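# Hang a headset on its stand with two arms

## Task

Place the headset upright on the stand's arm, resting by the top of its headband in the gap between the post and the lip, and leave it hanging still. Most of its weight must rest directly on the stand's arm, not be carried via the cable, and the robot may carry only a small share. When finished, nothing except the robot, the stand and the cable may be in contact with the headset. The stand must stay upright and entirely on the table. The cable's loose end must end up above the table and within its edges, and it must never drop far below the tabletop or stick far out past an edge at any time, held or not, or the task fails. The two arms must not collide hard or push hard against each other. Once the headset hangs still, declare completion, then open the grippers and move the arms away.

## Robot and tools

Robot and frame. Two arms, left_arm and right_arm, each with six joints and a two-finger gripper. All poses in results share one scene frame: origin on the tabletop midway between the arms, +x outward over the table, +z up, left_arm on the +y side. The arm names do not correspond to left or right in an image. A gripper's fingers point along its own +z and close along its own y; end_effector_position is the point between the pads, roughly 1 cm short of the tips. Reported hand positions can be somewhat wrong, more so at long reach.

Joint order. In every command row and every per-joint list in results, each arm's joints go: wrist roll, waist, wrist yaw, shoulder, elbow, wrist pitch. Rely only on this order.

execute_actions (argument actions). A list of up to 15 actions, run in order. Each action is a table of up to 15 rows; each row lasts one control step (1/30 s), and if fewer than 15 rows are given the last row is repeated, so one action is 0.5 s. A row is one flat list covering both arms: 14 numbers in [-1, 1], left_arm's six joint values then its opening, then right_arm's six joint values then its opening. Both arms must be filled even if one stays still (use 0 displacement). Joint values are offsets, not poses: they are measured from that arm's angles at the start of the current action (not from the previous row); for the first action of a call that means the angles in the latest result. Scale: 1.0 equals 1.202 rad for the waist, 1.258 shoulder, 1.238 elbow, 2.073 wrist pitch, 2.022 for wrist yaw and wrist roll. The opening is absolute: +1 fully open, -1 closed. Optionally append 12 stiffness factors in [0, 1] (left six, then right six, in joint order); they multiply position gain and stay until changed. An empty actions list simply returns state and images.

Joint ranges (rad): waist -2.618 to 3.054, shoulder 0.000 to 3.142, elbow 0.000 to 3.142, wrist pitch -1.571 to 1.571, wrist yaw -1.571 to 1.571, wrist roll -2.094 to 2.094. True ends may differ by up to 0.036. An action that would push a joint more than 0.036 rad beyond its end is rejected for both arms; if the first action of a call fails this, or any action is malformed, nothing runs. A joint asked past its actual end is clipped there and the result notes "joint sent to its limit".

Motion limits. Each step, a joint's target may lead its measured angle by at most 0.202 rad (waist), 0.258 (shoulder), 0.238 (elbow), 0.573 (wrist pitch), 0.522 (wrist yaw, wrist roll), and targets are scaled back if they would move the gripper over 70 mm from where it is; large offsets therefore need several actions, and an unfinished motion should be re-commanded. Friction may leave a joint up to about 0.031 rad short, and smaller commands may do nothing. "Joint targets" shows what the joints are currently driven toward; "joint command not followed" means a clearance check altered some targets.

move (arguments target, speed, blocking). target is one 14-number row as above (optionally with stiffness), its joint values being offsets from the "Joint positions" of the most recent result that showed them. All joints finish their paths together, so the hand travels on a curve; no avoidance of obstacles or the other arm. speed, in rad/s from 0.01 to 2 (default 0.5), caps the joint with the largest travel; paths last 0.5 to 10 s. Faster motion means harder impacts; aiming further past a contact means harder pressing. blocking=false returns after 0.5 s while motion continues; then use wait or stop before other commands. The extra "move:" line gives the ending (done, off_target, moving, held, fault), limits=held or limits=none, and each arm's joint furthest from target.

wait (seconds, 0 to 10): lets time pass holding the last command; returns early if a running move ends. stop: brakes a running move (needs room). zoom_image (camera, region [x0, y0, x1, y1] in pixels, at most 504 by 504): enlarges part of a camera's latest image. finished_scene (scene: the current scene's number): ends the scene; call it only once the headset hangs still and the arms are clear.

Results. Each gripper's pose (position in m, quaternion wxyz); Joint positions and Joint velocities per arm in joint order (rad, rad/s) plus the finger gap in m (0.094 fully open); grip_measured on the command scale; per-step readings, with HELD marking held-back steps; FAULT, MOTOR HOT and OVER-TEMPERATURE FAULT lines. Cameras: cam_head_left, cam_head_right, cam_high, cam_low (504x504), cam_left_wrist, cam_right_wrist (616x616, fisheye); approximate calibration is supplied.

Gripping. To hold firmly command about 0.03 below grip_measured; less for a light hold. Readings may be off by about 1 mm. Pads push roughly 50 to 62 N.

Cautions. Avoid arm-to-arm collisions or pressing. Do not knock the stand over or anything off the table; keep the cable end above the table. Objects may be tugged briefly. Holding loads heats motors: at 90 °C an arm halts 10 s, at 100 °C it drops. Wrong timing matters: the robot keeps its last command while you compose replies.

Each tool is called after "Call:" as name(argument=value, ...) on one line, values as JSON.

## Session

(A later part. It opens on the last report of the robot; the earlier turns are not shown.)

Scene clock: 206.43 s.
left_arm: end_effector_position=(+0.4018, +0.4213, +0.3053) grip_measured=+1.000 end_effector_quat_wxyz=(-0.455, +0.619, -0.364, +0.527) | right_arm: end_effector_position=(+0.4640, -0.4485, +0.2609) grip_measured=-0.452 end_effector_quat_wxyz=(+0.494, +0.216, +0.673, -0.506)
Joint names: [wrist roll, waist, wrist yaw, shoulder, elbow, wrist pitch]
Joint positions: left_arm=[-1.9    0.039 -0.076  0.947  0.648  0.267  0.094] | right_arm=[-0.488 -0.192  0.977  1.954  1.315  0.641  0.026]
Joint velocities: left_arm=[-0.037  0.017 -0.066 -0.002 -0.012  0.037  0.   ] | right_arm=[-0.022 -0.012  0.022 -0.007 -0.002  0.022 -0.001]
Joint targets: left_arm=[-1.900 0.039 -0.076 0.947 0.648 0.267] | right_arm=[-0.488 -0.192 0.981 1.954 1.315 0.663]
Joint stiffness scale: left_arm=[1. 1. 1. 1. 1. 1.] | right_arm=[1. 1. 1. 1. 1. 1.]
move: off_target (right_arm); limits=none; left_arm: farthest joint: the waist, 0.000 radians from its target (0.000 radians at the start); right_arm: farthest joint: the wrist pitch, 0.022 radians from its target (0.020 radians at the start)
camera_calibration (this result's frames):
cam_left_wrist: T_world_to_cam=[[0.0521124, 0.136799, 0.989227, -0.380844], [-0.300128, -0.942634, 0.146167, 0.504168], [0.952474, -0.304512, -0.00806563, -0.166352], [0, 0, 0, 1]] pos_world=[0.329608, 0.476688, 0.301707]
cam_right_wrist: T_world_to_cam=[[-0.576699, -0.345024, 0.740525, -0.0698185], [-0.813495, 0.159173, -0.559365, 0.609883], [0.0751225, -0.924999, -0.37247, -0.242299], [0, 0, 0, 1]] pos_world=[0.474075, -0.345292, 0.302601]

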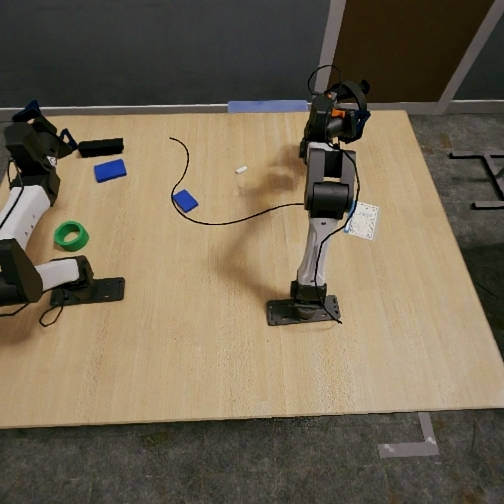

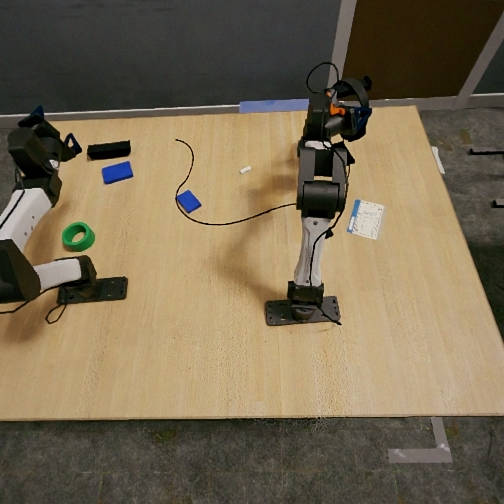

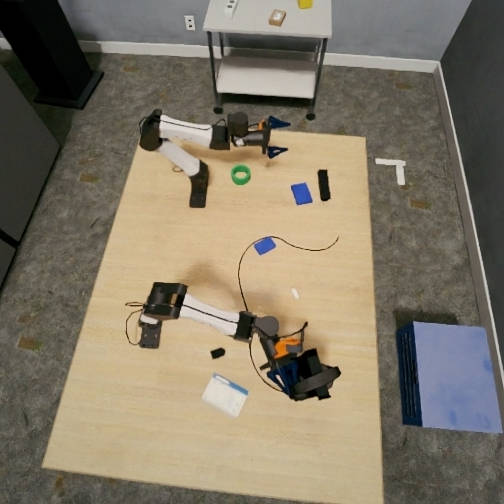

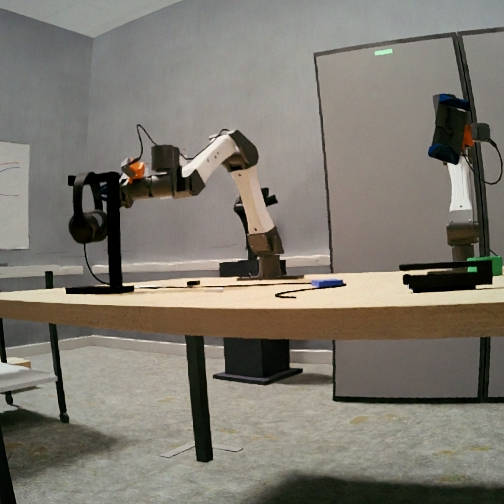

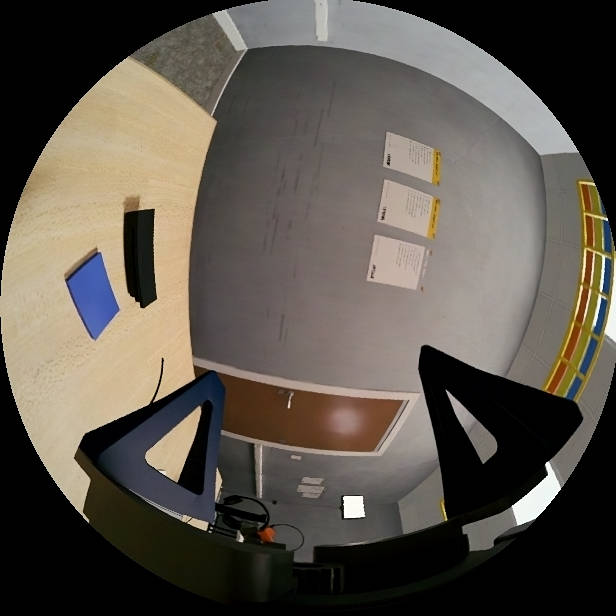

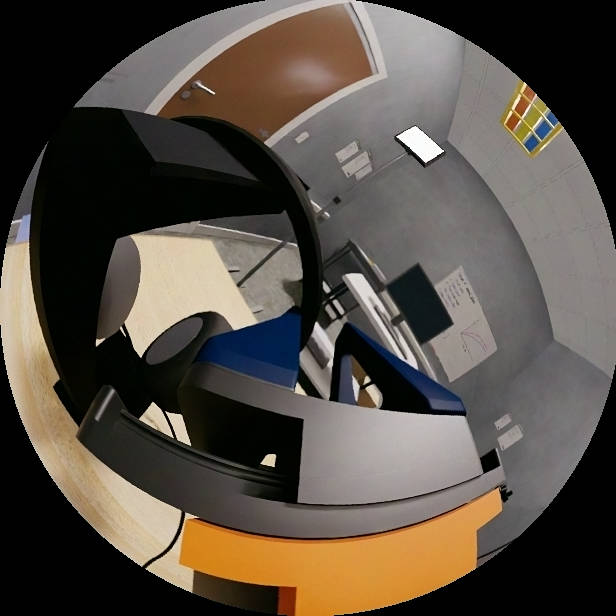

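Call:
move(target=[0,0,0,0,0,0,1,0,0.095,0,-0.14,-0.18,0.04,-0.45], speed=0.2)

Call:
move(target=[0,0,0,0,0,0,1,0,0.05,0,-0.35,-0.35,0,-0.45])

Call:
wait(seconds=4)

Call:
zoom_image(camera="cam_low", region=[30,120,190,300])

Scene clock: 214.77 s.
left_arm: end_effector_position=(+0.4018, +0.4213, +0.3053) grip_measured=+1.000 end_effector_quat_wxyz=(-0.455, +0.619, -0.364, +0.527) | right_arm: end_effector_position=(+0.4389, -0.3951, +0.2666) grip_measured=-0.452 end_effector_quat_wxyz=(+0.526, +0.186, +0.678, -0.478)
Joint names: [wrist roll, waist, wrist yaw, shoulder, elbow, wrist pitch]
Joint positions: left_arm=[-1.9    0.039 -0.076  0.947  0.648  0.267  0.094] | right_arm=[-0.488 -0.089  0.977  1.796  1.115  0.703  0.026]
Joint velocities: left_arm=[ 0.022  0.007  0.022  0.002  0.007 -0.037  0.   ] | right_arm=[ 0.037 -0.007 -0.022 -0.007 -0.022 -0.007  0.001]
Joint targets: left_arm=[-1.900 0.039 -0.076 0.947 0.648 0.267] | right_arm=[-0.488 -0.077 0.977 1.778 1.093 0.724]
Joint stiffness scale: left_arm=[1. 1. 1. 1. 1. 1.] | right_arm=[1. 1. 1. 1. 1. 1.]
move: off_target (right_arm); limits=none; left_arm: farthest joint: the waist, 0.000 radians from its target (0.000 radians at the start); right_arm: farthest joint: the elbow, 0.023 radians from its target (0.223 radians at the start)
camera_calibration (this result's frames):
cam_left_wrist: T_world_to_cam=[[0.0521124, 0.136799, 0.989227, -0.380844], [-0.300128, -0.942634, 0.146167, 0.504168], [0.952474, -0.304512, -0.00806563, -0.166352], [0, 0, 0, 1]] pos_world=[0.329608, 0.476688, 0.301707]
cam_right_wrist: T_world_to_cam=[[-0.551759, -0.402303, 0.730558, -0.101024], [-0.814983, 0.0740718, -0.574732, 0.555231], [0.177102, -0.912505, -0.368739, -0.229653], [0, 0, 0, 1]] pos_world=[0.437435, -0.291329, 0.30823]

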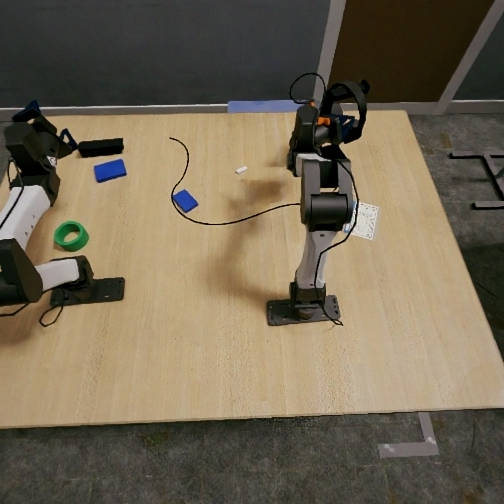

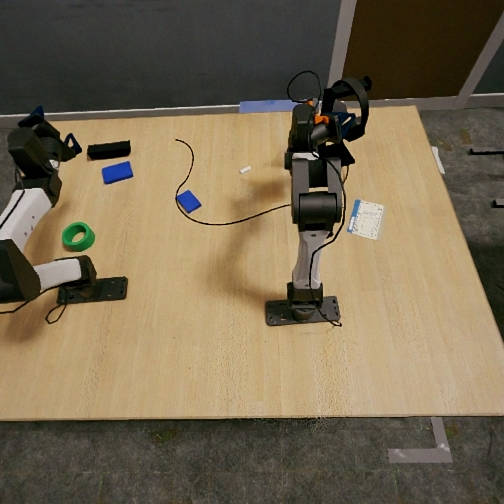

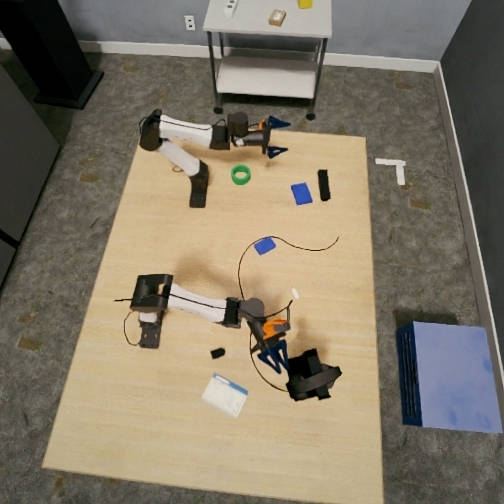

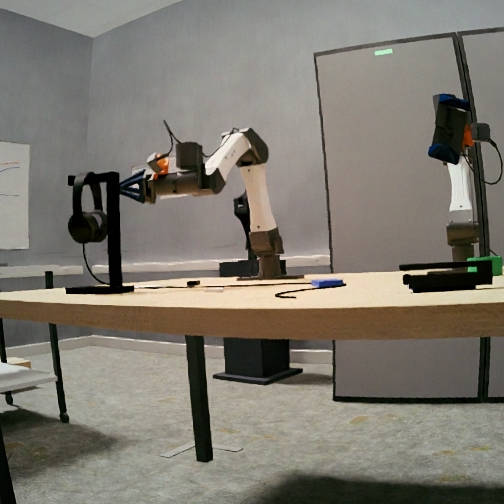

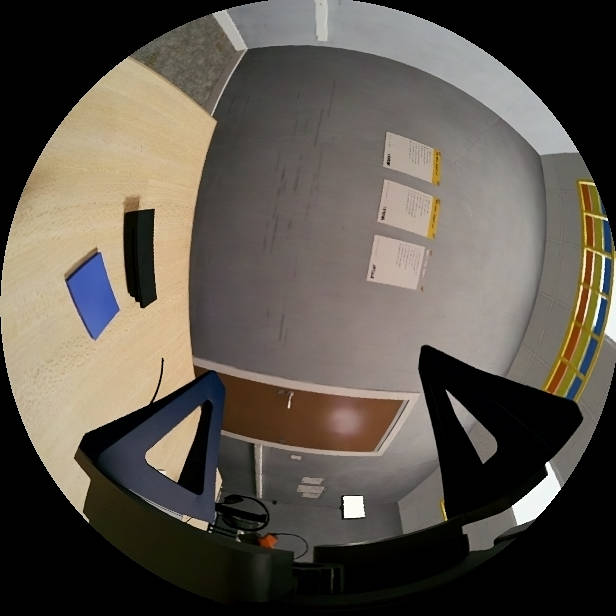

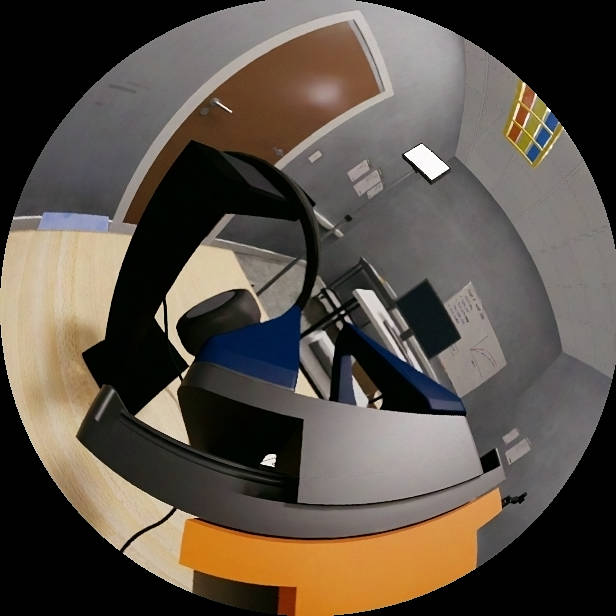

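Scene clock: 216.03 s.
left_arm: end_effector_position=(+0.4018, +0.4213, +0.3053) grip_measured=+1.000 end_effector_quat_wxyz=(-0.455, +0.619, -0.364, +0.527) | right_arm: end_effector_position=(+0.3356, -0.3750, +0.2732) grip_measured=-0.452 end_effector_quat_wxyz=(+0.542, +0.173, +0.679, -0.465)
Joint names: [wrist roll, waist, wrist yaw, shoulder, elbow, wrist pitch]
Joint positions: left_arm=[-1.9    0.039 -0.076  0.947  0.648  0.267  0.094] | right_arm=[-0.488 -0.043  0.976  1.371  0.702  0.703  0.026]
Joint velocities: left_arm=[-0.007 -0.002  0.022  0.012 -0.012 -0.037  0.   ] | right_arm=[-0.037  0.012 -0.051  0.012  0.007 -0.022  0.001]
Joint targets: left_arm=[-1.900 0.039 -0.076 0.947 0.648 0.267] | right_arm=[-0.488 -0.029 0.977 1.356 0.681 0.703]
Joint stiffness scale: left_arm=[1. 1. 1. 1. 1. 1.] | right_arm=[1. 1. 1. 1. 1. 1.]
move: off_target (right_arm); limits=none; left_arm: farthest joint: the waist, 0.000 radians from its target (0.000 radians at the start); right_arm: farthest joint: the elbow, 0.021 radians from its target (0.433 radians at the start)
camera_calibration (this result's frames):
cam_left_wrist: T_world_to_cam=[[0.0521124, 0.136799, 0.989227, -0.380844], [-0.300128, -0.942634, 0.146167, 0.504168], [0.952474, -0.304512, -0.00806563, -0.166352], [0, 0, 0, 1]] pos_world=[0.329608, 0.476688, 0.301707]
cam_right_wrist: T_world_to_cam=[[-0.541711, -0.427895, 0.723502, -0.165802], [-0.810038, 0.0358885, -0.585278, 0.460256], [0.224472, -0.903116, -0.366053, -0.203674], [0, 0, 0, 1]] pos_world=[0.328727, -0.271405, 0.314781]

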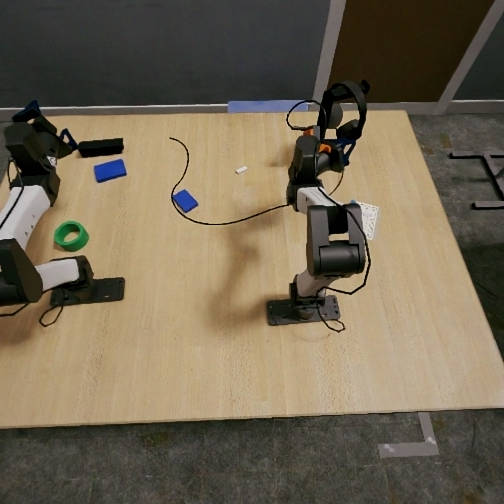

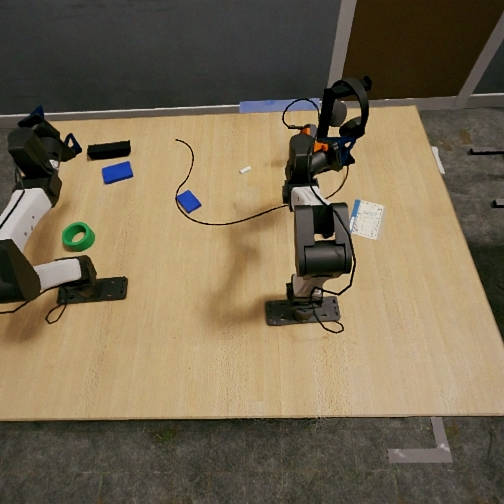

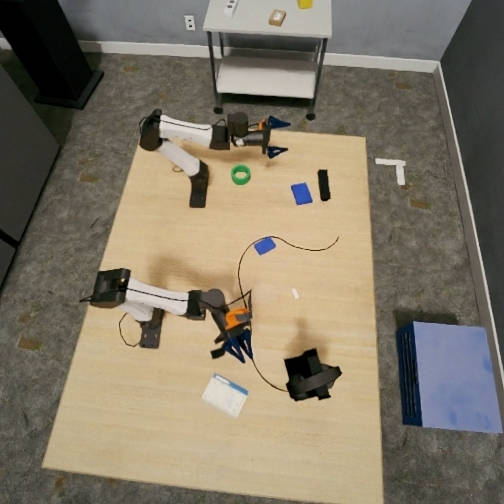

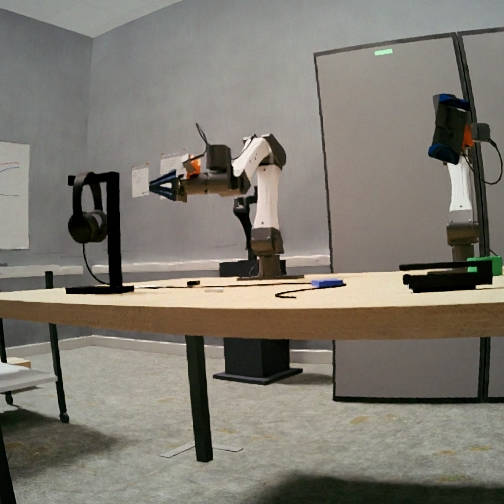

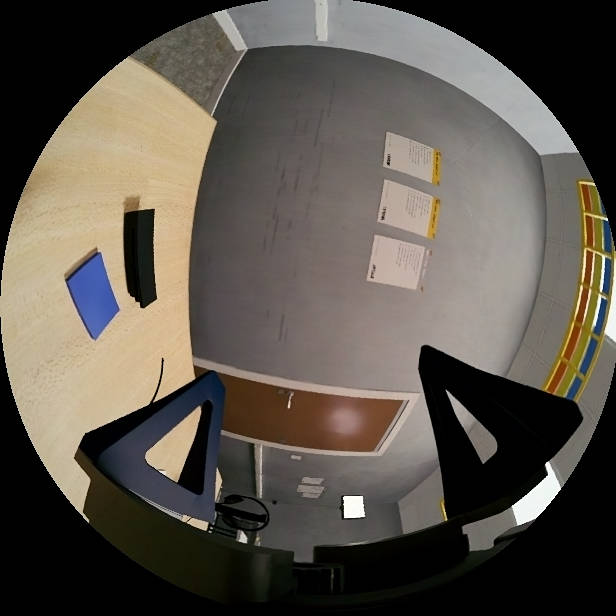

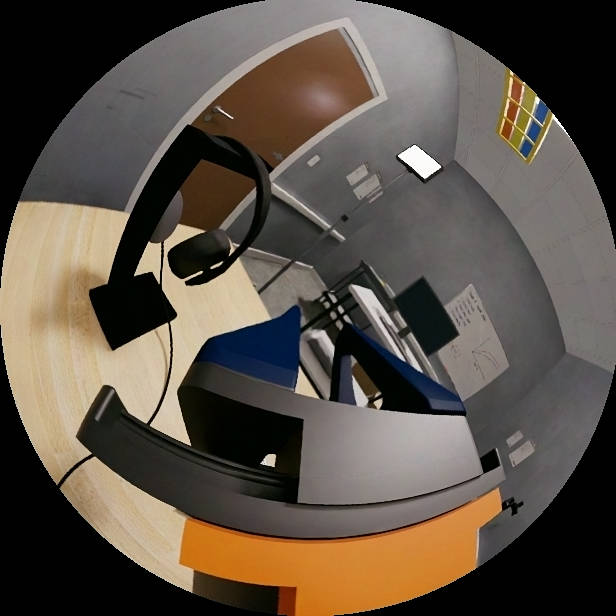

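Scene clock: 220.03 s.
left_arm: end_effector_position=(+0.4018, +0.4213, +0.3053) grip_measured=+1.000 end_effector_quat_wxyz=(-0.455, +0.619, -0.364, +0.527) | right_arm: end_effector_position=(+0.3356, -0.3750, +0.2732) grip_measured=-0.452 end_effector_quat_wxyz=(+0.542, +0.173, +0.679, -0.465)
Joint names: [wrist roll, waist, wrist yaw, shoulder, elbow, wrist pitch]
Joint positions: left_arm=[-1.9    0.039 -0.076  0.947  0.648  0.267  0.094] | right_arm=[-0.488 -0.043  0.976  1.371  0.702  0.703  0.026]
Joint velocities: left_arm=[-0.037  0.012 -0.022  0.007 -0.012 -0.081  0.   ] | right_arm=[-0.022 -0.007 -0.007 -0.002 -0.002  0.022  0.   ]
Joint targets: left_arm=[-1.900 0.039 -0.076 0.947 0.648 0.267] | right_arm=[-0.488 -0.029 0.977 1.356 0.681 0.703]
Joint stiffness scale: left_arm=[1. 1. 1. 1. 1. 1.] | right_arm=[1. 1. 1. 1. 1. 1.]
wait: 4.00 s; at rest by 0.17 s
camera_calibration (this result's frames):
cam_left_wrist: T_world_to_cam=[[0.0521124, 0.136799, 0.989227, -0.380844], [-0.300128, -0.942634, 0.146167, 0.504168], [0.952474, -0.304512, -0.00806563, -0.166352], [0, 0, 0, 1]] pos_world=[0.329608, 0.476688, 0.301707]
cam_right_wrist: T_world_to_cam=[[-0.541711, -0.427895, 0.723502, -0.165802], [-0.810038, 0.0358885, -0.585278, 0.460256], [0.224472, -0.903116, -0.366053, -0.203674], [0, 0, 0, 1]] pos_world=[0.328727, -0.271405, 0.314781]

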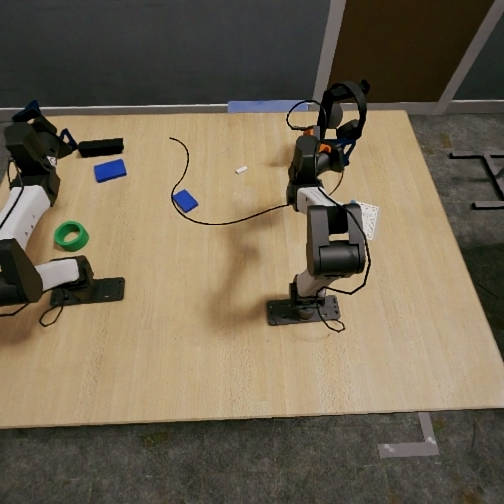

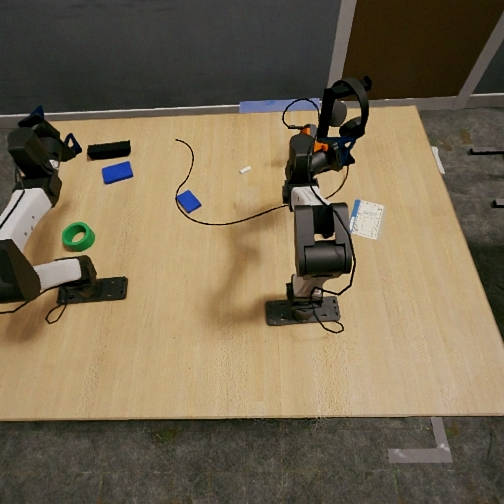

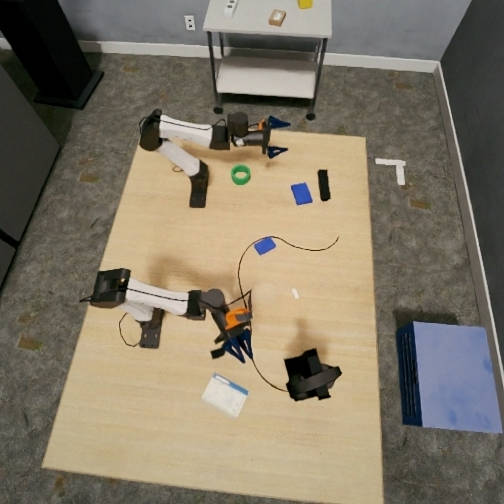

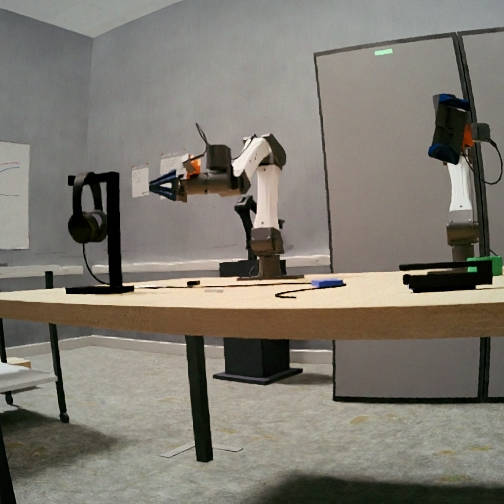

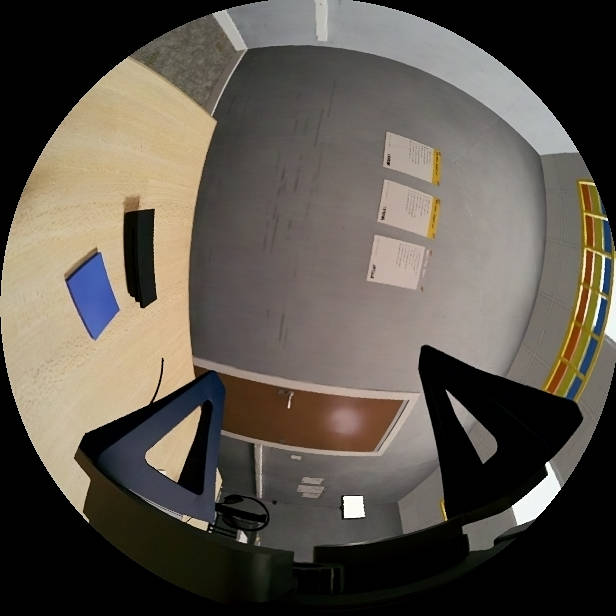

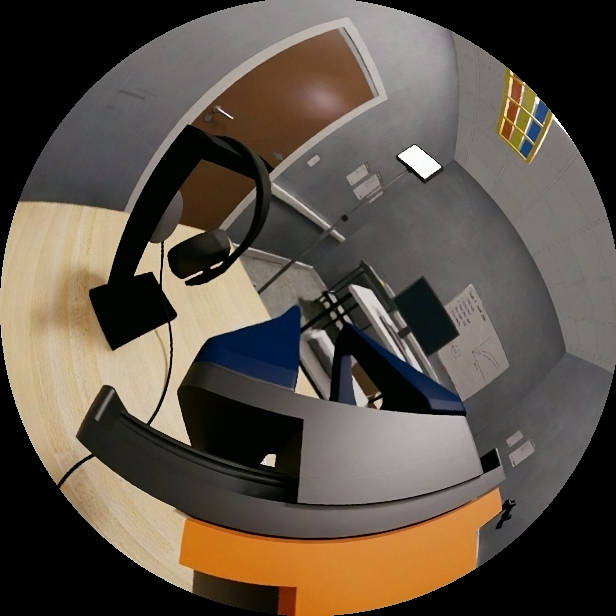

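Region (30, 120, 190, 300) of cam_low's 504x504 image, scaled by 2.800, with more detail than that image has.

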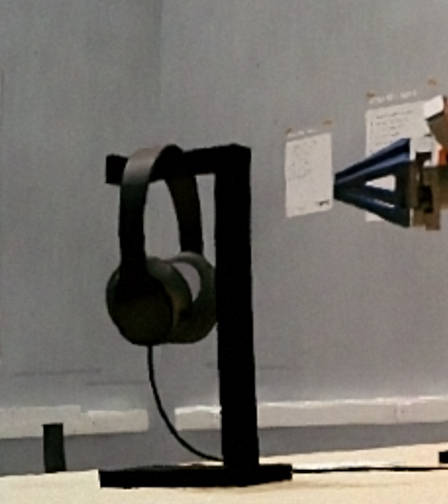

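Call:
finished_scene(scene=2)

The scene is finished: the task was done.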